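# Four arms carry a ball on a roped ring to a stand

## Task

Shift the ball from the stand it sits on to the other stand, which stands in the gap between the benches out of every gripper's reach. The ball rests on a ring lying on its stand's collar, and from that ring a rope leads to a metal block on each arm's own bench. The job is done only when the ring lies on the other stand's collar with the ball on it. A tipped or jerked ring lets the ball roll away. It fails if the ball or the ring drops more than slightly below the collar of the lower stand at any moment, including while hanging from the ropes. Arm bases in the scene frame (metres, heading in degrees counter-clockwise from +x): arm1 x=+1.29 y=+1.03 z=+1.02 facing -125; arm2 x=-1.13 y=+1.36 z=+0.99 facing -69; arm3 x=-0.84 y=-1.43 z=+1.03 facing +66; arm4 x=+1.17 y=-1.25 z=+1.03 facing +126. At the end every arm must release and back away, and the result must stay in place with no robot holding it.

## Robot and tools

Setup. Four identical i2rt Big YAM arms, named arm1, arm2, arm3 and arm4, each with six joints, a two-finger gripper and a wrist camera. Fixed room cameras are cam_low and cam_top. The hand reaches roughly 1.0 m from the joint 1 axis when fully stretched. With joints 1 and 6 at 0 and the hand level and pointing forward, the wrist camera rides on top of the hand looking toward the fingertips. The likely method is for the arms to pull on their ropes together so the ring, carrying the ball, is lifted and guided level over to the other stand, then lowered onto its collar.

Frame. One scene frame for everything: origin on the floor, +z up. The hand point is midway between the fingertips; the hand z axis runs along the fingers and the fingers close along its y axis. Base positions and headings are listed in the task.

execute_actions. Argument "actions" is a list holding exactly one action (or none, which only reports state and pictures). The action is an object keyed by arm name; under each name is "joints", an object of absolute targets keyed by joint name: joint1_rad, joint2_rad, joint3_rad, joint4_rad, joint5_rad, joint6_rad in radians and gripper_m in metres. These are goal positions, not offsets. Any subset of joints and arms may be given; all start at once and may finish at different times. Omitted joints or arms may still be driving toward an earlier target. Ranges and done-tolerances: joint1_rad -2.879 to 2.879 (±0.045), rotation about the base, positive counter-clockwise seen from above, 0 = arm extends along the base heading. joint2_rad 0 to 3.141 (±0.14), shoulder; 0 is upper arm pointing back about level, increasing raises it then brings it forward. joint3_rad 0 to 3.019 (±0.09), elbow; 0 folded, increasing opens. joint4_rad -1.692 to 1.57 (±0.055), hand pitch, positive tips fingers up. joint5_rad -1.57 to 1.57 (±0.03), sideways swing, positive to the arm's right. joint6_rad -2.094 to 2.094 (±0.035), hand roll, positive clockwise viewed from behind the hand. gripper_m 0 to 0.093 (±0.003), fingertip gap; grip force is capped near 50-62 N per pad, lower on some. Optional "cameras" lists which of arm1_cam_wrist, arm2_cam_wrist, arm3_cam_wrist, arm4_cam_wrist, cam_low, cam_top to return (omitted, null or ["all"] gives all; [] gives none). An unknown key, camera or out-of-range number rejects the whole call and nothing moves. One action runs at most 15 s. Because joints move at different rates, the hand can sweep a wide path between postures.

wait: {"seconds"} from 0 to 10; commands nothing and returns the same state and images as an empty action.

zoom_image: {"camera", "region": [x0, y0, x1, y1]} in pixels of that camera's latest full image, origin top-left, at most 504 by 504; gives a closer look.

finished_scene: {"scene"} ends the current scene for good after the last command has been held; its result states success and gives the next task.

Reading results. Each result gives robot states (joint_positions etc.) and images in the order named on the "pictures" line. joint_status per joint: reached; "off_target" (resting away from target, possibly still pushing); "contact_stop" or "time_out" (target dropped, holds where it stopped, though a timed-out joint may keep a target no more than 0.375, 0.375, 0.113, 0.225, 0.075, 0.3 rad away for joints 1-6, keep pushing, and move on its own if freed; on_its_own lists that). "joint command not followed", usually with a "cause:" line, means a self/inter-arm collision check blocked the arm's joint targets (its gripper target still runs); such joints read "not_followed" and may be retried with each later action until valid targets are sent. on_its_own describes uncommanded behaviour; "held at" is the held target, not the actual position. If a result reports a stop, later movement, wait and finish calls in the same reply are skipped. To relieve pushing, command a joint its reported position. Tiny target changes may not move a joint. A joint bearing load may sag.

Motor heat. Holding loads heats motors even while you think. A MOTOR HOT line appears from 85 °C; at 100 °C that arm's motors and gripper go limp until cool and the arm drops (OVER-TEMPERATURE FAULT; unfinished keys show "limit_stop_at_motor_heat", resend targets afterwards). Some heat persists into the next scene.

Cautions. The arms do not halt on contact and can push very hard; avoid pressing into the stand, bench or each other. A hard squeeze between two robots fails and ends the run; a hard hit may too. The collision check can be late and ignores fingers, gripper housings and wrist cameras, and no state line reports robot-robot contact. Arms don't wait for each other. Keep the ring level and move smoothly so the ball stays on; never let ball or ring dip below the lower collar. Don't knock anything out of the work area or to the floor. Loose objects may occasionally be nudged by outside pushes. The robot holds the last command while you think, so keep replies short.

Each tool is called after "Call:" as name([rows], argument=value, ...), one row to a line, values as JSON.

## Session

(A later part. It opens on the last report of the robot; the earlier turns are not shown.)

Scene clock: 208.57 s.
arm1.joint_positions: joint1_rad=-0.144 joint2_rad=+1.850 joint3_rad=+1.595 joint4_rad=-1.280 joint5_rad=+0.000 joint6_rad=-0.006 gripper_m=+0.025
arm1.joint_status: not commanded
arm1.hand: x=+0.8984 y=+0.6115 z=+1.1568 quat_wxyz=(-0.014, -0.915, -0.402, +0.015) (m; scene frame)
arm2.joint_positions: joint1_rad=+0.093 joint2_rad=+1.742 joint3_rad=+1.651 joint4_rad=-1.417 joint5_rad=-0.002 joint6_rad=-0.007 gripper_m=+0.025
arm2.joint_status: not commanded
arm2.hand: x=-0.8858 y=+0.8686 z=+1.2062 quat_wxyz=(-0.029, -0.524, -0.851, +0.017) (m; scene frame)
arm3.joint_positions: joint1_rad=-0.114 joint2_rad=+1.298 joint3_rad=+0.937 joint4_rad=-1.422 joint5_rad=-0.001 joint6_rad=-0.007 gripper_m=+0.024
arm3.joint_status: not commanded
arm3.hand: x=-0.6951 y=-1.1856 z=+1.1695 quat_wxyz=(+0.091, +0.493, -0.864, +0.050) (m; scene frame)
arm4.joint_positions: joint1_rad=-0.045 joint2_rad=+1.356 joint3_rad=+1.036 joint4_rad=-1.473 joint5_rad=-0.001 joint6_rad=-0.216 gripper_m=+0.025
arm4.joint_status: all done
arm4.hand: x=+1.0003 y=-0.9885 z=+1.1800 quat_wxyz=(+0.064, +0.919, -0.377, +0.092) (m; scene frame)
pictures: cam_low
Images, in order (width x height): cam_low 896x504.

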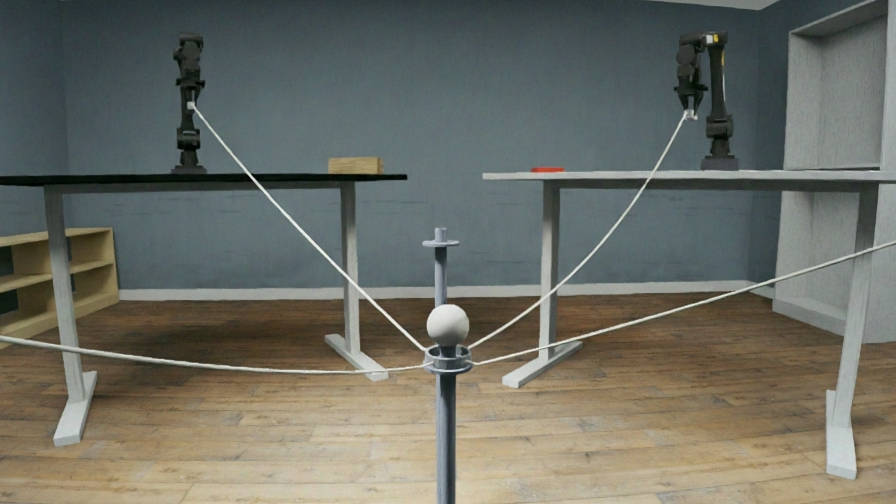

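Call:
execute_actions([
  {"arm1":{"joints":{"joint4_rad":-1.36}},"arm3":{"joints":{"joint4_rad":-1.475}}},
], cameras=["cam_low"])

Call:
zoom_image(camera="cam_low", region=[370, 290, 530, 390])

Scene clock: 213.30 s.
arm1.joint_positions: joint1_rad=-0.144 joint2_rad=+1.850 joint3_rad=+1.595 joint4_rad=-1.340 joint5_rad=+0.000 joint6_rad=-0.006 gripper_m=+0.025
arm1.joint_status: all done
arm1.hand: x=+0.9084 y=+0.6222 z=+1.1567 quat_wxyz=(-0.002, -0.915, -0.402, -0.013) (m; scene frame)
arm2.joint_positions: joint1_rad=+0.093 joint2_rad=+1.742 joint3_rad=+1.651 joint4_rad=-1.417 joint5_rad=-0.002 joint6_rad=-0.007 gripper_m=+0.025
arm2.joint_status: not commanded
arm2.hand: x=-0.8858 y=+0.8686 z=+1.2062 quat_wxyz=(-0.029, -0.524, -0.851, +0.017) (m; scene frame)
arm3.joint_positions: joint1_rad=-0.114 joint2_rad=+1.298 joint3_rad=+0.937 joint4_rad=-1.461 joint5_rad=-0.001 joint6_rad=-0.007 gripper_m=+0.024
arm3.joint_status: all done
arm3.hand: x=-0.6998 y=-1.1936 z=+1.1717 quat_wxyz=(+0.108, +0.492, -0.862, +0.059) (m; scene frame)
arm4.joint_positions: joint1_rad=-0.045 joint2_rad=+1.356 joint3_rad=+1.036 joint4_rad=-1.473 joint5_rad=-0.001 joint6_rad=-0.216 gripper_m=+0.025
arm4.joint_status: not commanded
arm4.hand: x=+1.0003 y=-0.9885 z=+1.1800 quat_wxyz=(+0.064, +0.919, -0.377, +0.092) (m; scene frame)
pictures: cam_low
Images, in order (width x height): cam_low 896x504.

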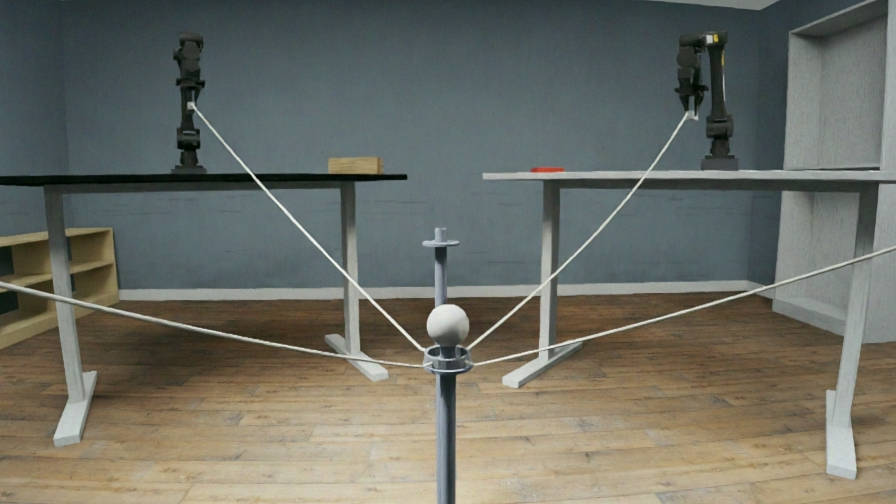

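Region (370, 290, 530, 390) of cam_low's 896x504 image, scaled by 3.150, with more detail than that image has; it fills the top 315 rows of this view, and the rest is white.

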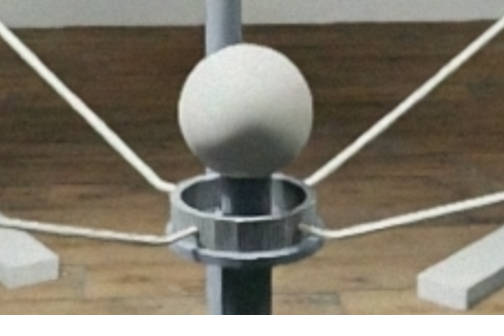

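Call:
execute_actions([
  {"arm1":{"joints":{"joint2_rad":1.78}},"arm2":{"joints":{"joint2_rad":1.685}},"arm3":{"joints":{"joint2_rad":1.185}},"arm4":{"joints":{"joint2_rad":1.25}}},
], cameras=["cam_low"])

Call:
zoom_image(camera="cam_low", region=[370, 290, 530, 390])

Scene clock: 223.67 s.
arm1.joint_positions: joint1_rad=-0.144 joint2_rad=+1.786 joint3_rad=+1.595 joint4_rad=-1.340 joint5_rad=+0.000 joint6_rad=-0.006 gripper_m=+0.025
arm1.joint_status: all done
arm1.hand: x=+0.9090 y=+0.6235 z=+1.1906 quat_wxyz=(-0.014, -0.915, -0.402, +0.017) (m; scene frame)
arm2.joint_positions: joint1_rad=+0.093 joint2_rad=+1.710 joint3_rad=+1.651 joint4_rad=-1.416 joint5_rad=-0.002 joint6_rad=-0.007 gripper_m=+0.025
arm2.joint_status: all done
arm2.hand: x=-0.8870 y=+0.8710 z=+1.2230 quat_wxyz=(-0.043, -0.524, -0.850, +0.025) (m; scene frame)
arm3.joint_positions: joint1_rad=-0.114 joint2_rad=+1.184 joint3_rad=+0.937 joint4_rad=-1.463 joint5_rad=-0.001 joint6_rad=-0.007 gripper_m=+0.024
arm3.joint_status: all done
arm3.hand: x=-0.7016 y=-1.1965 z=+1.2012 quat_wxyz=(+0.059, +0.494, -0.867, +0.032) (m; scene frame)
arm4.joint_positions: joint1_rad=-0.045 joint2_rad=+1.263 joint3_rad=+1.036 joint4_rad=-1.475 joint5_rad=-0.001 joint6_rad=-0.216 gripper_m=+0.025
arm4.joint_status: all done
arm4.hand: x=+1.0025 y=-0.9919 z=+1.2073 quat_wxyz=(+0.038, +0.923, -0.378, +0.055) (m; scene frame)
pictures: cam_low
Images, in order (width x height): cam_low 896x504.

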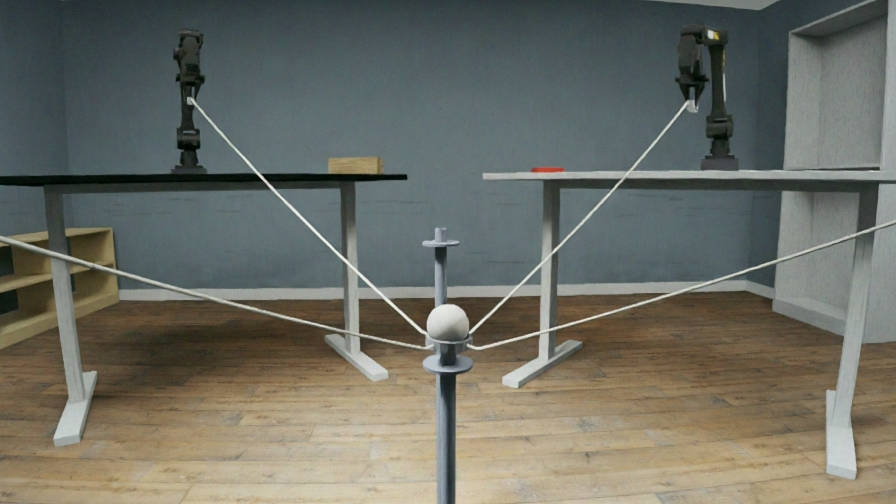

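Region (370, 290, 530, 390) of cam_low's 896x504 image, scaled by 3.150, with more detail than that image has; it fills the top 315 rows of this view, and the rest is white.

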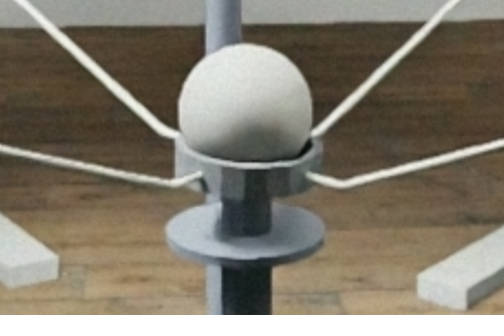

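Call:
execute_actions([
  {"arm1":{"joints":{"joint2_rad":1.723}},"arm2":{"joints":{"joint2_rad":1.638}},"arm3":{"joints":{"joint2_rad":1.09}},"arm4":{"joints":{"joint2_rad":1.172}}},
], cameras=["cam_low"])

Call:
zoom_image(camera="cam_low", region=[370, 270, 530, 390])

Scene clock: 229.90 s.
arm1.joint_positions: joint1_rad=-0.144 joint2_rad=+1.735 joint3_rad=+1.595 joint4_rad=-1.340 joint5_rad=+0.000 joint6_rad=-0.006 gripper_m=+0.025
arm1.joint_status: all done
arm1.hand: x=+0.9105 y=+0.6257 z=+1.2179 quat_wxyz=(-0.025, -0.915, -0.402, +0.040) (m; scene frame)
arm2.joint_positions: joint1_rad=+0.093 joint2_rad=+1.664 joint3_rad=+1.651 joint4_rad=-1.411 joint5_rad=-0.002 joint6_rad=-0.007 gripper_m=+0.025
arm2.joint_status: all done
arm2.hand: x=-0.8889 y=+0.8746 z=+1.2471 quat_wxyz=(-0.064, -0.523, -0.849, +0.039) (m; scene frame)
arm3.joint_positions: joint1_rad=-0.114 joint2_rad=+1.094 joint3_rad=+0.937 joint4_rad=-1.463 joint5_rad=-0.001 joint6_rad=-0.007 gripper_m=+0.024
arm3.joint_status: all done
arm3.hand: x=-0.7040 y=-1.2006 z=+1.2240 quat_wxyz=(+0.020, +0.495, -0.869, +0.010) (m; scene frame)
arm4.joint_positions: joint1_rad=-0.045 joint2_rad=+1.190 joint3_rad=+1.036 joint4_rad=-1.475 joint5_rad=-0.001 joint6_rad=-0.216 gripper_m=+0.025
arm4.joint_status: all done
arm4.hand: x=+1.0049 y=-0.9956 z=+1.2281 quat_wxyz=(+0.018, +0.925, -0.379, +0.025) (m; scene frame)
pictures: cam_low
Images, in order (width x height): cam_low 896x504.

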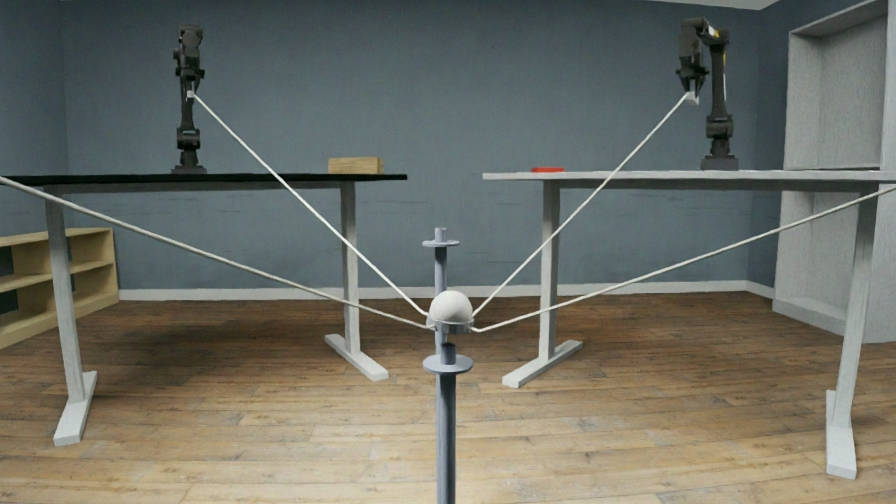

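Region (370, 270, 530, 390) of cam_low's 896x504 image, scaled by 3.150, with more detail than that image has; it fills the top 378 rows of this view, and the rest is white.

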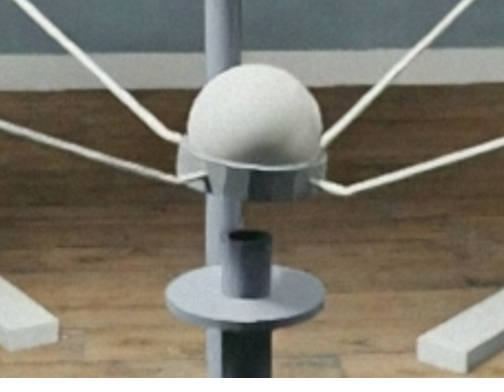

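Call:
execute_actions([
  {"arm1":{"joints":{"joint2_rad":1.677}},"arm2":{"joints":{"joint2_rad":1.586}},"arm3":{"joints":{"joint2_rad":1.012}},"arm4":{"joints":{"joint2_rad":1.082}}},
], cameras=["cam_low"])

Call:
zoom_image(camera="cam_low", region=[370, 220, 530, 340])

Scene clock: 236.67 s.
arm1.joint_positions: joint1_rad=-0.144 joint2_rad=+1.687 joint3_rad=+1.595 joint4_rad=-1.340 joint5_rad=+0.000 joint6_rad=-0.006 gripper_m=+0.025
arm1.joint_status: all done
arm1.hand: x=+0.9128 y=+0.6286 z=+1.2429 quat_wxyz=(-0.034, -0.913, -0.401, +0.062) (m; scene frame)
arm2.joint_positions: joint1_rad=+0.093 joint2_rad=+1.615 joint3_rad=+1.651 joint4_rad=-1.411 joint5_rad=-0.002 joint6_rad=-0.007 gripper_m=+0.025
arm2.joint_status: all done
arm2.hand: x=-0.8918 y=+0.8805 z=+1.2726 quat_wxyz=(-0.085, -0.522, -0.847, +0.052) (m; scene frame)
arm3.joint_positions: joint1_rad=-0.114 joint2_rad=+1.016 joint3_rad=+0.937 joint4_rad=-1.465 joint5_rad=-0.001 joint6_rad=-0.007 gripper_m=+0.024
arm3.joint_status: all done
arm3.hand: x=-0.7071 y=-1.2059 z=+1.2434 quat_wxyz=(-0.013, +0.495, -0.869, -0.009) (m; scene frame)
arm4.joint_positions: joint1_rad=-0.045 joint2_rad=+1.099 joint3_rad=+1.036 joint4_rad=-1.475 joint5_rad=-0.001 joint6_rad=-0.216 gripper_m=+0.025
arm4.joint_status: all done
arm4.hand: x=+1.0092 y=-1.0021 z=+1.2539 quat_wxyz=(-0.009, +0.925, -0.379, -0.013) (m; scene frame)
pictures: cam_low
Images, in order (width x height): cam_low 896x504.

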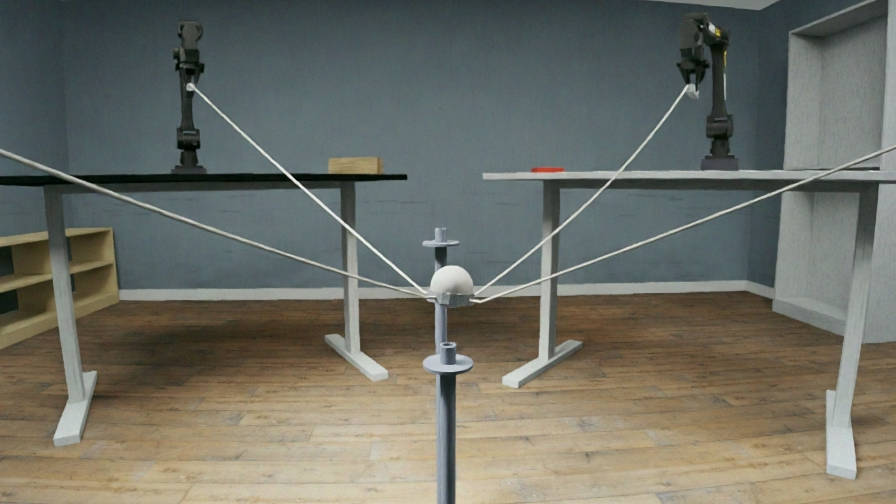

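Region (370, 220, 530, 340) of cam_low's 896x504 image, scaled by 3.150, with more detail than that image has; it fills the top 378 rows of this view, and the rest is white.

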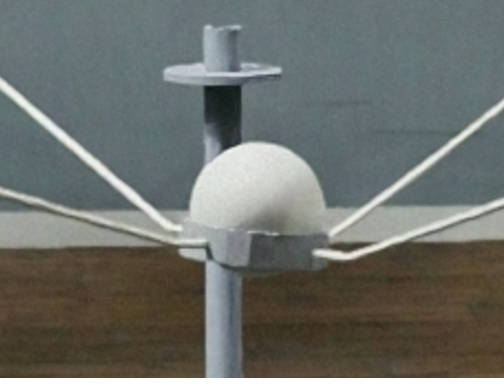

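Call:
execute_actions([
  {"arm1":{"joints":{"joint2_rad":1.615}},"arm2":{"joints":{"joint2_rad":1.539}},"arm3":{"joints":{"joint2_rad":0.922}},"arm4":{"joints":{"joint2_rad":1.004}}},
], cameras=["cam_low"])

Call:
zoom_image(camera="cam_low", region=[370, 200, 530, 320])

Scene clock: 267.37 s.
arm1.joint_positions: joint1_rad=-0.144 joint2_rad=+1.620 joint3_rad=+1.595 joint4_rad=-1.340 joint5_rad=+0.000 joint6_rad=-0.006 gripper_m=+0.025
arm1.joint_status: all done
arm1.hand: x=+0.9174 y=+0.6343 z=+1.2779 quat_wxyz=(-0.047, -0.911, -0.399, +0.093) (m; scene frame)
arm2.joint_positions: joint1_rad=+0.093 joint2_rad=+1.570 joint3_rad=+1.651 joint4_rad=-1.408 joint5_rad=-0.002 joint6_rad=-0.007 gripper_m=+0.025
arm2.joint_status: all done
arm2.hand: x=-0.8948 y=+0.8866 z=+1.2959 quat_wxyz=(-0.105, -0.520, -0.845, +0.064) (m; scene frame)
arm3.joint_positions: joint1_rad=-0.114 joint2_rad=+0.924 joint3_rad=+0.937 joint4_rad=-1.465 joint5_rad=-0.001 joint6_rad=-0.007 gripper_m=+0.024
arm3.joint_status: all done
arm3.hand: x=-0.7115 y=-1.2134 z=+1.2656 quat_wxyz=(-0.054, +0.494, -0.867, -0.031) (m; scene frame)
arm4.joint_positions: joint1_rad=-0.045 joint2_rad=+1.022 joint3_rad=+1.036 joint4_rad=-1.475 joint5_rad=-0.001 joint6_rad=-0.216 gripper_m=+0.025
arm4.joint_status: all done
arm4.hand: x=+1.0137 y=-1.0091 z=+1.2749 quat_wxyz=(-0.030, +0.924, -0.379, -0.044) (m; scene frame)
pictures: cam_low
Images, in order (width x height): cam_low 896x504.

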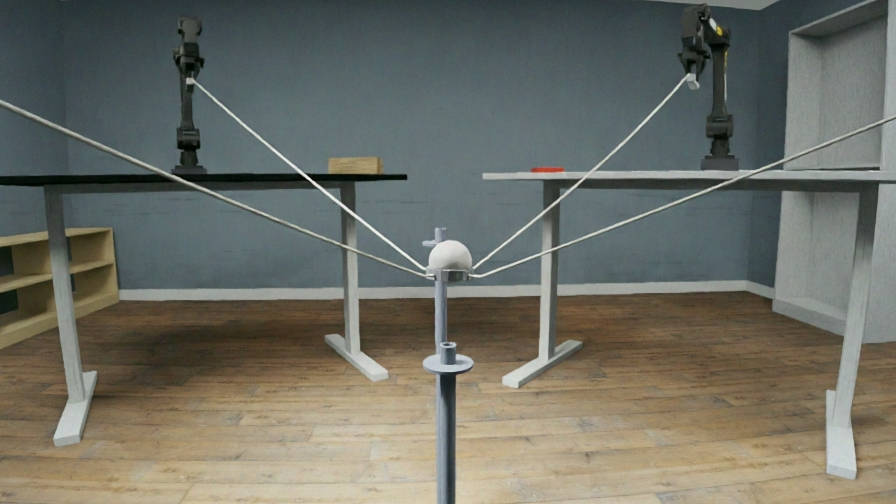

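Region (370, 200, 530, 320) of cam_low's 896x504 image, scaled by 3.150, with more detail than that image has; it fills the top 378 rows of this view, and the rest is white.

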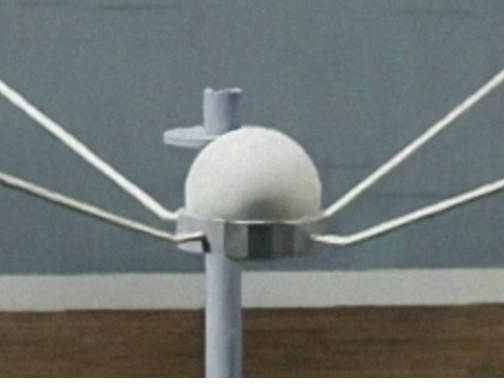

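Call:
execute_actions([
  {"arm1":{"joints":{"joint4_rad":-1.47}},"arm2":{"joints":{"joint2_rad":1.475}}},
], cameras=["cam_low"])

Call:
zoom_image(camera="cam_low", region=[370, 180, 530, 300])

Scene clock: 294.77 s.
arm1.joint_positions: joint1_rad=-0.144 joint2_rad=+1.620 joint3_rad=+1.595 joint4_rad=-1.450 joint5_rad=+0.000 joint6_rad=-0.006 gripper_m=+0.025
arm1.joint_status: all done
arm1.hand: x=+0.9356 y=+0.6538 z=+1.2738 quat_wxyz=(-0.025, -0.915, -0.401, +0.042) (m; scene frame)
arm2.joint_positions: joint1_rad=+0.093 joint2_rad=+1.498 joint3_rad=+1.649 joint4_rad=-1.408 joint5_rad=-0.002 joint6_rad=-0.007 gripper_m=+0.025
arm2.joint_status: all done
arm2.hand: x=-0.9011 y=+0.8992 z=+1.3303 quat_wxyz=(-0.134, -0.518, -0.841, +0.082) (m; scene frame)
arm3.joint_positions: joint1_rad=-0.114 joint2_rad=+0.924 joint3_rad=+0.937 joint4_rad=-1.465 joint5_rad=-0.001 joint6_rad=-0.007 gripper_m=+0.024
arm3.joint_status: not commanded
arm3.hand: x=-0.7115 y=-1.2134 z=+1.2656 quat_wxyz=(-0.054, +0.494, -0.867, -0.031) (m; scene frame)
arm4.joint_positions: joint1_rad=-0.045 joint2_rad=+1.022 joint3_rad=+1.036 joint4_rad=-1.475 joint5_rad=-0.001 joint6_rad=-0.216 gripper_m=+0.025
arm4.joint_status: not commanded
arm4.hand: x=+1.0137 y=-1.0091 z=+1.2749 quat_wxyz=(-0.030, +0.924, -0.379, -0.044) (m; scene frame)
pictures: cam_low
Images, in order (width x height): cam_low 896x504.

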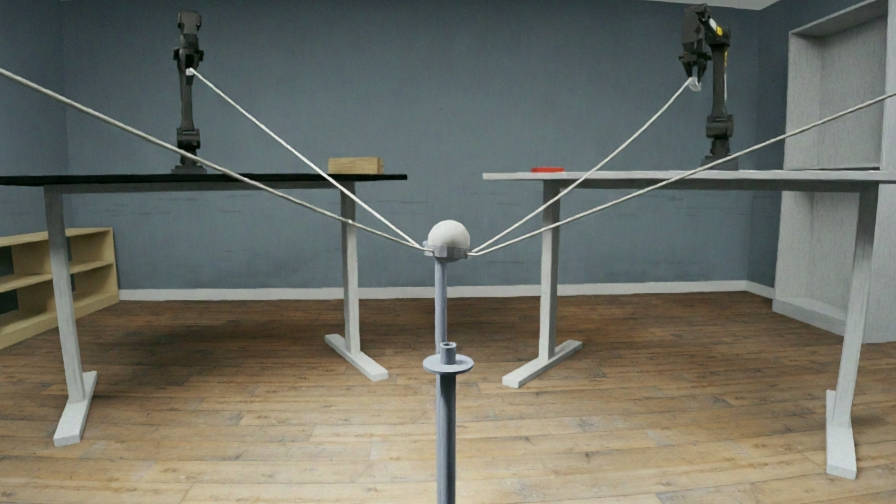

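Region (370, 180, 530, 300) of cam_low's 896x504 image, scaled by 3.150, with more detail than that image has; it fills the top 378 rows of this view, and the rest is white.

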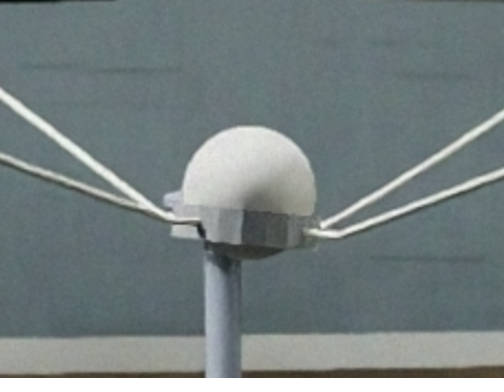

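Call:
execute_actions([
  {"arm1":{"joints":{"joint1_rad":-0.225,"joint2_rad":1.55,"joint3_rad":1.55,"joint6_rad":-0.09}},"arm2":{"joints":{"joint2_rad":1.42,"joint3_rad":1.615,"joint4_rad":-1.48}},"arm3":{"joints":{"joint1_rad":-0.053,"joint2_rad":1.022,"joint3_rad":1.03,"joint6_rad":0.06}},"arm4":{"joints":{"joint2_rad":1.097,"joint3_rad":1.127}}},
], cameras=["cam_low"])

Call:
zoom_image(camera="cam_low", region=[370, 170, 530, 290])

Scene clock: 335.00 s.
arm1.joint_positions: joint1_rad=-0.231 joint2_rad=+1.564 joint3_rad=+1.542 joint4_rad=-1.452 joint5_rad=+0.000 joint6_rad=-0.082 gripper_m=+0.025
arm1.joint_status: all done
arm1.hand: x=+0.9199 y=+0.6998 z=+1.2783 quat_wxyz=(-0.022, -0.917, -0.397, +0.044) (m; scene frame)
arm2.joint_positions: joint1_rad=+0.093 joint2_rad=+1.456 joint3_rad=+1.608 joint4_rad=-1.454 joint5_rad=-0.002 joint6_rad=-0.007 gripper_m=+0.025
arm2.joint_status: all done
arm2.hand: x=-0.9129 y=+0.9231 z=+1.3291 quat_wxyz=(-0.116, -0.519, -0.844, +0.071) (m; scene frame)
arm3.joint_positions: joint1_rad=-0.055 joint2_rad=+1.025 joint3_rad=+0.982 joint4_rad=-1.469 joint5_rad=+0.000 joint6_rad=+0.052 gripper_m=+0.024
arm3.joint_status: all done
arm3.hand: x=-0.7153 y=-1.1877 z=+1.2587 quat_wxyz=(-0.027, +0.495, -0.868, -0.018) (m; scene frame)
arm4.joint_positions: joint1_rad=-0.045 joint2_rad=+1.106 joint3_rad=+1.062 joint4_rad=-1.475 joint5_rad=-0.001 joint6_rad=-0.216 gripper_m=+0.025
arm4.joint_status: all done
arm4.hand: x=+1.0049 y=-0.9956 z=+1.2621 quat_wxyz=(-0.014, +0.925, -0.379, -0.021) (m; scene frame)
pictures: cam_low
Images, in order (width x height): cam_low 896x504.

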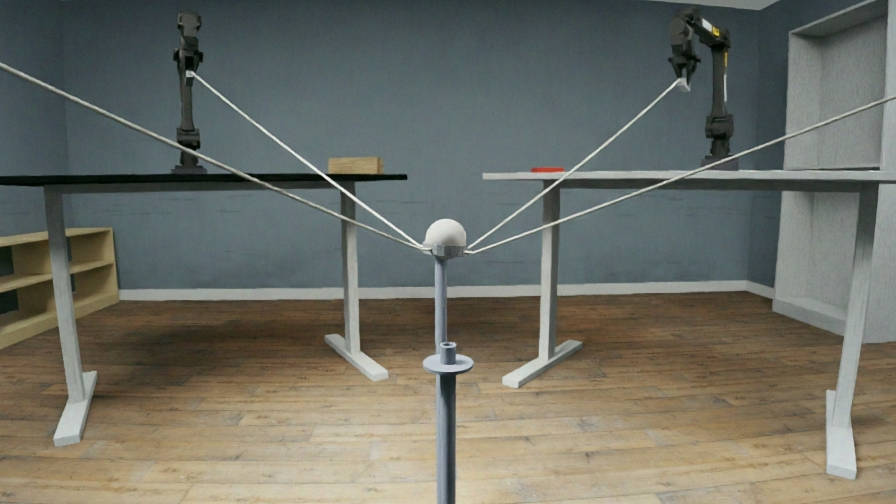

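Region (370, 170, 530, 290) of cam_low's 896x504 image, scaled by 3.150, with more detail than that image has; it fills the top 378 rows of this view, and the rest is white.

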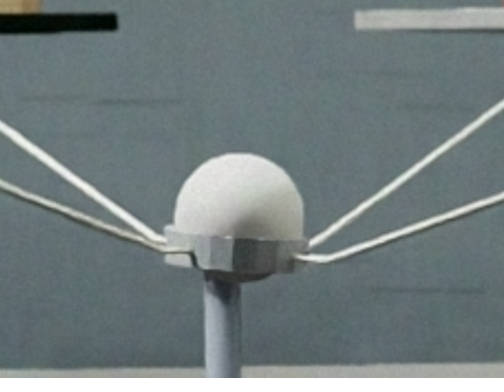

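Call:
execute_actions([
  {"arm1":{"joints":{"joint1_rad":-0.293,"joint2_rad":1.484,"joint3_rad":1.513,"joint6_rad":-0.167}},"arm2":{"joints":{"joint2_rad":1.363,"joint3_rad":1.592,"joint4_rad":-1.54}},"arm3":{"joints":{"joint1_rad":0.005,"joint2_rad":1.083,"joint3_rad":1.13,"joint6_rad":0.12}},"arm4":{"joints":{"joint2_rad":1.13,"joint3_rad":1.23}}},
], cameras=["cam_low"])

Call:
zoom_image(camera="cam_low", region=[370, 170, 530, 290])

Scene clock: 343.93 s.
arm1.joint_positions: joint1_rad=-0.299 joint2_rad=+1.490 joint3_rad=+1.502 joint4_rad=-1.452 joint5_rad=+0.000 joint6_rad=-0.160 gripper_m=+0.025
arm1.joint_status: all done
arm1.hand: x=+0.9137 y=+0.7378 z=+1.2958 quat_wxyz=(-0.023, -0.914, -0.400, +0.061) (m; scene frame)
arm2.joint_positions: joint1_rad=+0.093 joint2_rad=+1.391 joint3_rad=+1.585 joint4_rad=-1.514 joint5_rad=-0.003 joint6_rad=-0.007 gripper_m=+0.025
arm2.joint_status: all done
arm2.hand: x=-0.9272 y=+0.9520 z=+1.3444 quat_wxyz=(-0.108, -0.520, -0.845, +0.066) (m; scene frame)
arm3.joint_positions: joint1_rad=+0.004 joint2_rad=+1.077 joint3_rad=+1.087 joint4_rad=-1.469 joint5_rad=+0.000 joint6_rad=+0.111 gripper_m=+0.024
arm3.joint_status: all done
arm3.hand: x=-0.7168 y=-1.1514 z=+1.2868 quat_wxyz=(-0.047, +0.494, -0.867, -0.035) (m; scene frame)
arm4.joint_positions: joint1_rad=-0.045 joint2_rad=+1.134 joint3_rad=+1.175 joint4_rad=-1.475 joint5_rad=-0.001 joint6_rad=-0.216 gripper_m=+0.025
arm4.joint_status: all done
arm4.hand: x=+0.9879 y=-0.9695 z=+1.2993 quat_wxyz=(-0.038, +0.923, -0.378, -0.055) (m; scene frame)
pictures: cam_low
Images, in order (width x height): cam_low 896x504.

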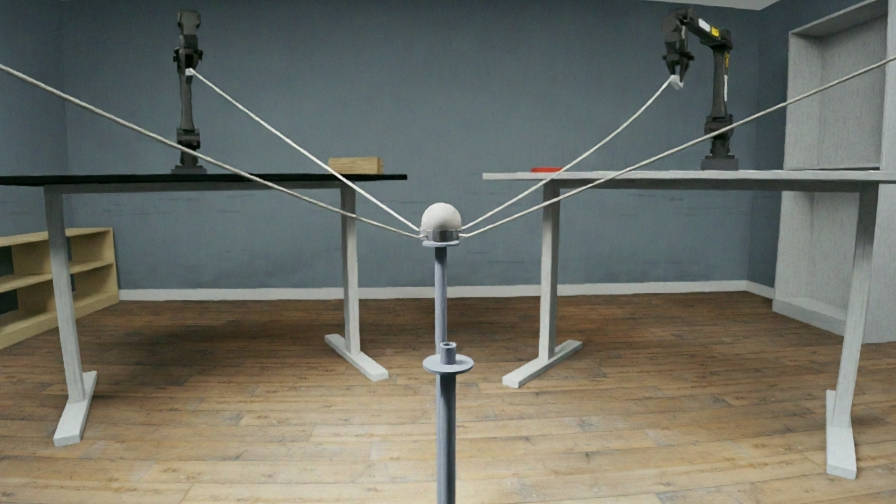

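Region (370, 170, 530, 290) of cam_low's 896x504 image, scaled by 3.150, with more detail than that image has; it fills the top 378 rows of this view, and the rest is white.

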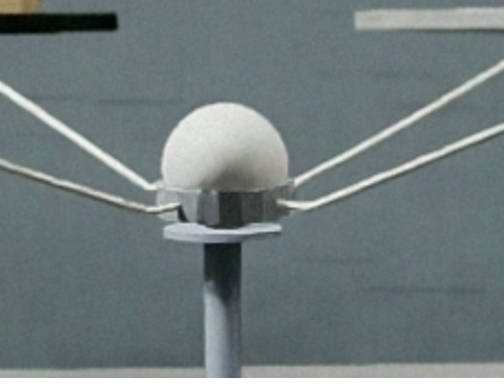

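Call:
execute_actions([
  {"arm1":{"joints":{"joint1_rad":-0.368,"joint2_rad":1.42,"joint3_rad":1.47,"joint4_rad":-1.49,"joint6_rad":-0.243}},"arm2":{"joints":{"joint2_rad":1.31,"joint3_rad":1.562,"joint4_rad":-1.593}},"arm3":{"joints":{"joint1_rad":0.063,"joint2_rad":1.162,"joint3_rad":1.212,"joint6_rad":0.18}},"arm4":{"joints":{"joint2_rad":1.181,"joint3_rad":1.303}}},
], cameras=["cam_low","cam_top"])

Call:
zoom_image(camera="cam_low", region=[370, 170, 530, 290])

Scene clock: 353.80 s.
arm1.joint_positions: joint1_rad=-0.374 joint2_rad=+1.431 joint3_rad=+1.459 joint4_rad=-1.471 joint5_rad=+0.000 joint6_rad=-0.236 gripper_m=+0.025
arm1.joint_status: all done
arm1.hand: x=+0.9120 y=+0.7795 z=+1.3032 quat_wxyz=(-0.018, -0.914, -0.401, +0.061) (m; scene frame)
arm2.joint_positions: joint1_rad=+0.093 joint2_rad=+1.340 joint3_rad=+1.555 joint4_rad=-1.566 joint5_rad=-0.003 joint6_rad=-0.007 gripper_m=+0.025
arm2.joint_status: all done
arm2.hand: x=-0.9398 y=+0.9776 z=+1.3498 quat_wxyz=(-0.095, -0.521, -0.846, +0.058) (m; scene frame)
arm3.joint_positions: joint1_rad=+0.062 joint2_rad=+1.158 joint3_rad=+1.167 joint4_rad=-1.471 joint5_rad=+0.001 joint6_rad=+0.172 gripper_m=+0.024
arm3.joint_status: all done
arm3.hand: x=-0.7231 y=-1.1171 z=+1.2952 quat_wxyz=(-0.044, +0.493, -0.868, -0.036) (m; scene frame)
arm4.joint_positions: joint1_rad=-0.045 joint2_rad=+1.187 joint3_rad=+1.237 joint4_rad=-1.475 joint5_rad=-0.001 joint6_rad=-0.216 gripper_m=+0.025
arm4.joint_status: all done
arm4.hand: x=+0.9759 y=-0.9511 z=+1.3079 quat_wxyz=(-0.041, +0.923, -0.378, -0.059) (m; scene frame)
pictures: cam_low, cam_top
Images, in order (width x height): cam_low 896x504, cam_top 896x504.

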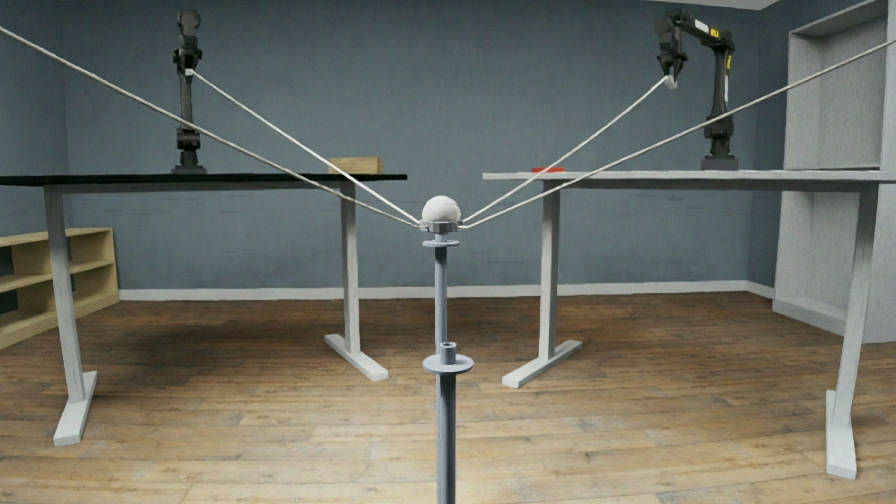

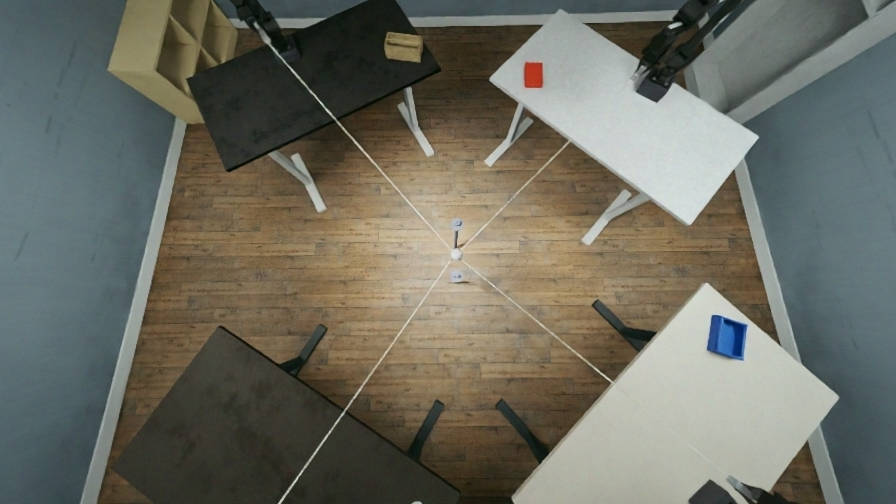

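Region (370, 170, 530, 290) of cam_low's 896x504 image, scaled by 3.150, with more detail than that image has; it fills the top 378 rows of this view, and the rest is white.

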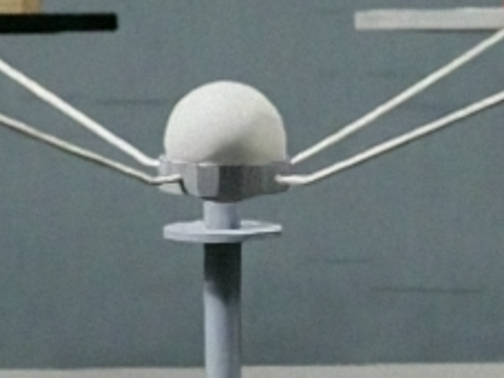

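Call:
execute_actions([
  {"arm1":{"joints":{"joint1_rad":-0.444,"joint2_rad":1.361,"joint3_rad":1.428,"joint6_rad":-0.32}},"arm2":{"joints":{"joint2_rad":1.263,"joint3_rad":1.532,"joint4_rad":-1.645}},"arm3":{"joints":{"joint1_rad":0.121,"joint2_rad":1.246,"joint3_rad":1.288,"joint6_rad":0.235}},"arm4":{"joints":{"joint2_rad":1.233,"joint3_rad":1.375}}},
], cameras=["cam_low"])

Call:
zoom_image(camera="cam_low", region=[370, 170, 530, 290])

Scene clock: 369.00 s.
arm1.joint_positions: joint1_rad=-0.450 joint2_rad=+1.373 joint3_rad=+1.419 joint4_rad=-1.471 joint5_rad=+0.000 joint6_rad=-0.313 gripper_m=+0.025
arm1.joint_status: all done
arm1.hand: x=+0.9101 y=+0.8174 z=+1.3105 quat_wxyz=(-0.014, -0.913, -0.401, +0.071) (m; scene frame)
arm2.joint_positions: joint1_rad=+0.093 joint2_rad=+1.291 joint3_rad=+1.526 joint4_rad=-1.618 joint5_rad=-0.003 joint6_rad=-0.007 gripper_m=+0.025
arm2.joint_status: all done
arm2.hand: x=-0.9524 y=+1.0029 z=+1.3541 quat_wxyz=(-0.082, -0.522, -0.848, +0.049) (m; scene frame)
arm3.joint_positions: joint1_rad=+0.120 joint2_rad=+1.243 joint3_rad=+1.245 joint4_rad=-1.471 joint5_rad=+0.001 joint6_rad=+0.227 gripper_m=+0.024
arm3.joint_status: all done
arm3.hand: x=-0.7325 y=-1.0815 z=+1.2989 quat_wxyz=(-0.039, +0.495, -0.867, -0.036) (m; scene frame)
arm4.joint_positions: joint1_rad=-0.045 joint2_rad=+1.236 joint3_rad=+1.310 joint4_rad=-1.476 joint5_rad=-0.001 joint6_rad=-0.216 gripper_m=+0.025
arm4.joint_status: all done
arm4.hand: x=+0.9630 y=-0.9312 z=+1.3212 quat_wxyz=(-0.047, +0.922, -0.378, -0.069) (m; scene frame)
pictures: cam_low
Images, in order (width x height): cam_low 896x504.

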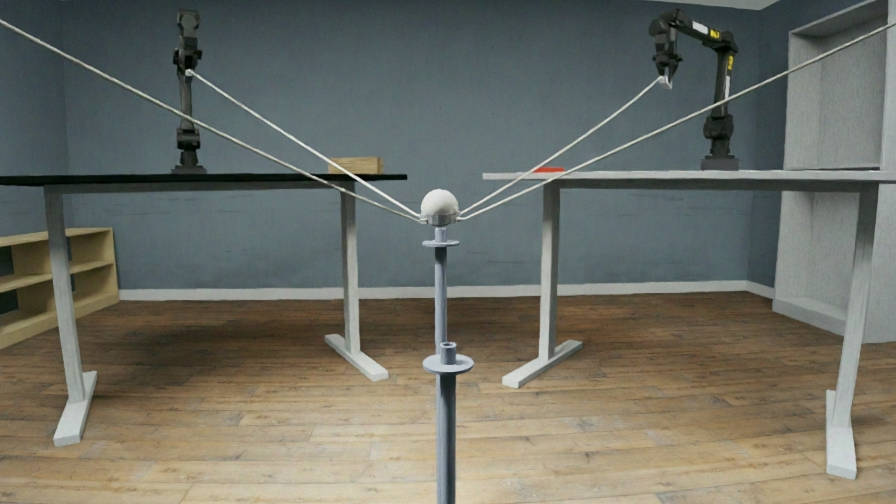

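Region (370, 170, 530, 290) of cam_low's 896x504 image, scaled by 3.150, with more detail than that image has; it fills the top 378 rows of this view, and the rest is white.

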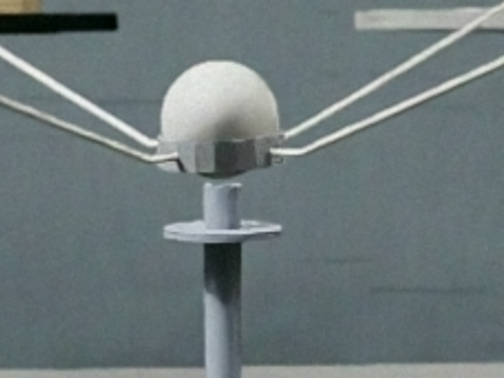

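Call:
execute_actions([
  {"arm1":{"joints":{"joint1_rad":-0.544,"joint2_rad":1.314,"joint3_rad":1.388,"joint4_rad":-1.505,"joint6_rad":-0.42}},"arm2":{"joints":{"joint2_rad":1.175,"joint3_rad":1.464}},"arm3":{"joints":{"joint1_rad":0.166,"joint2_rad":1.36,"joint3_rad":1.415,"joint6_rad":0.28}},"arm4":{"joints":{"joint2_rad":1.306,"joint3_rad":1.455}}},
], cameras=["cam_low"])

Call:
zoom_image(camera="cam_low", region=[370, 170, 530, 290])

Scene clock: 378.83 s.
arm1.joint_positions: joint1_rad=-0.550 joint2_rad=+1.328 joint3_rad=+1.381 joint4_rad=-1.485 joint5_rad=+0.000 joint6_rad=-0.413 gripper_m=+0.025
arm1.joint_status: all done
arm1.hand: x=+0.9083 y=+0.8640 z=+1.3113 quat_wxyz=(-0.007, -0.913, -0.401, +0.067) (m; scene frame)
arm2.joint_positions: joint1_rad=+0.093 joint2_rad=+1.196 joint3_rad=+1.457 joint4_rad=-1.620 joint5_rad=-0.004 joint6_rad=-0.007 gripper_m=+0.025
arm2.joint_status: all done
arm2.hand: x=-0.9668 y=+1.0325 z=+1.3594 quat_wxyz=(-0.092, -0.521, -0.847, +0.055) (m; scene frame)
arm3.joint_positions: joint1_rad=+0.164 joint2_rad=+1.356 joint3_rad=+1.368 joint4_rad=-1.471 joint5_rad=+0.001 joint6_rad=+0.272 gripper_m=+0.024
arm3.joint_status: all done
arm3.hand: x=-0.7360 y=-1.0331 z=+1.3071 quat_wxyz=(-0.042, +0.494, -0.867, -0.041) (m; scene frame)
arm4.joint_positions: joint1_rad=-0.045 joint2_rad=+1.315 joint3_rad=+1.392 joint4_rad=-1.476 joint5_rad=-0.001 joint6_rad=-0.216 gripper_m=+0.025
arm4.joint_status: all done
arm4.hand: x=+0.9463 y=-0.9056 z=+1.3261 quat_wxyz=(-0.048, +0.922, -0.378, -0.070) (m; scene frame)
pictures: cam_low
Images, in order (width x height): cam_low 896x504.

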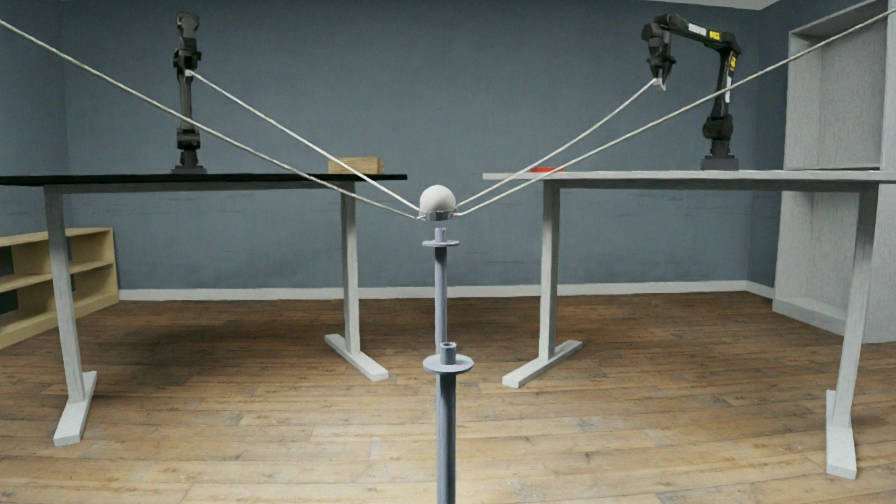

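Region (370, 170, 530, 290) of cam_low's 896x504 image, scaled by 3.150, with more detail than that image has; it fills the top 378 rows of this view, and the rest is white.

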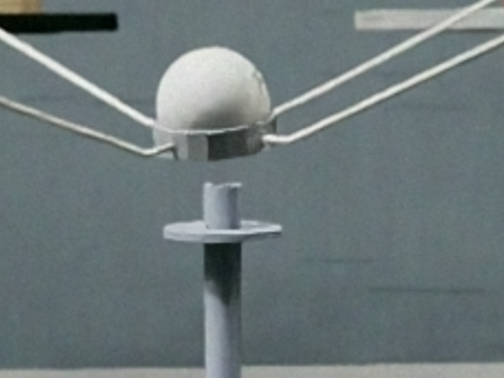

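Call:
execute_actions([
  {"arm1":{"joints":{"joint1_rad":-0.644,"joint2_rad":1.269,"joint3_rad":1.348,"joint4_rad":-1.52,"joint6_rad":-0.52}},"arm2":{"joints":{"joint2_rad":1.093,"joint3_rad":1.403}},"arm3":{"joints":{"joint1_rad":0.21,"joint2_rad":1.468,"joint3_rad":1.545,"joint6_rad":0.325}},"arm4":{"joints":{"joint2_rad":1.381,"joint3_rad":1.536}}},
], cameras=["cam_low","cam_top"])

Call:
zoom_image(camera="cam_low", region=[370, 170, 530, 290])

Call:
zoom_image(camera="cam_top", region=[410, 200, 510, 300])

Scene clock: 387.20 s.
arm1.joint_positions: joint1_rad=-0.650 joint2_rad=+1.284 joint3_rad=+1.340 joint4_rad=-1.500 joint5_rad=+0.000 joint6_rad=-0.512 gripper_m=+0.025
arm1.joint_status: all done
arm1.hand: x=+0.9123 y=+0.9084 z=+1.3106 quat_wxyz=(+0.000, -0.914, -0.401, +0.062) (m; scene frame)
arm2.joint_positions: joint1_rad=+0.093 joint2_rad=+1.113 joint3_rad=+1.395 joint4_rad=-1.623 joint5_rad=-0.004 joint6_rad=-0.007 gripper_m=+0.025
arm2.joint_status: all done
arm2.hand: x=-0.9795 y=+1.0583 z=+1.3605 quat_wxyz=(-0.100, -0.521, -0.846, +0.060) (m; scene frame)
arm3.joint_positions: joint1_rad=+0.208 joint2_rad=+1.463 joint3_rad=+1.496 joint4_rad=-1.471 joint5_rad=+0.001 joint6_rad=+0.317 gripper_m=+0.024
arm3.joint_status: all done
arm3.hand: x=-0.7437 y=-0.9836 z=+1.3156 quat_wxyz=(-0.047, +0.493, -0.867, -0.051) (m; scene frame)
arm4.joint_positions: joint1_rad=-0.045 joint2_rad=+1.388 joint3_rad=+1.473 joint4_rad=-1.478 joint5_rad=-0.001 joint6_rad=-0.216 gripper_m=+0.025
arm4.joint_status: all done
arm4.hand: x=+0.9303 y=-0.8810 z=+1.3304 quat_wxyz=(-0.050, +0.922, -0.378, -0.073) (m; scene frame)
pictures: cam_low, cam_top
Images, in order (width x height): cam_low 896x504, cam_top 896x504.

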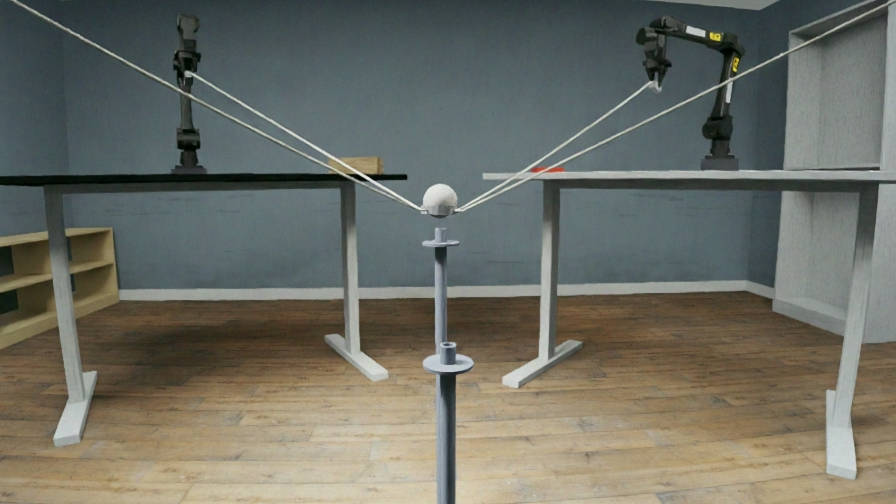

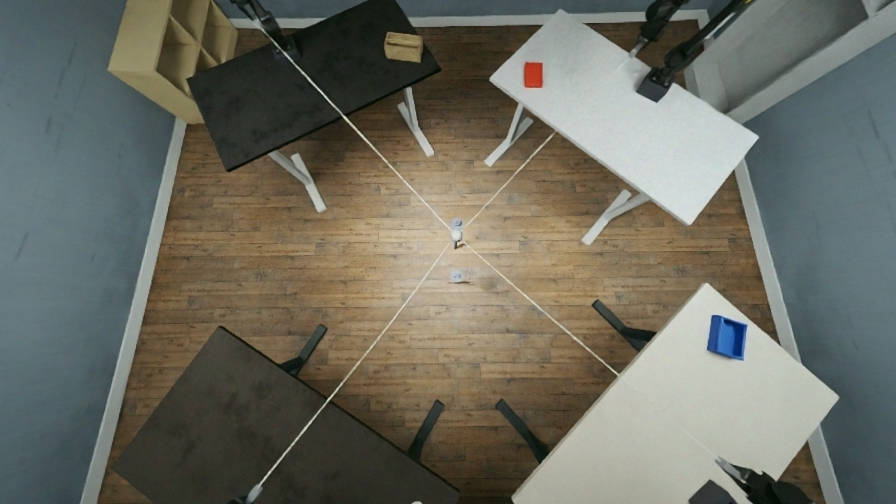

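Region (370, 170, 530, 290) of cam_low's 896x504 image, scaled by 3.150, with more detail than that image has; it fills the top 378 rows of this view, and the rest is white.

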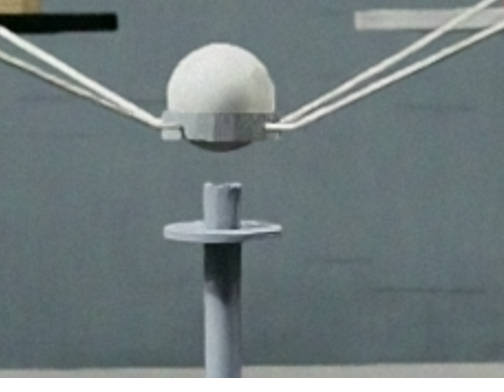

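Region (410, 200, 510, 300) of cam_top's 896x504 image, scaled by 5.040, with more detail than that image has.

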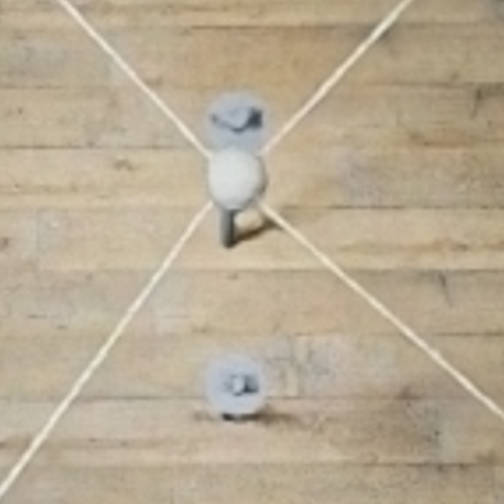

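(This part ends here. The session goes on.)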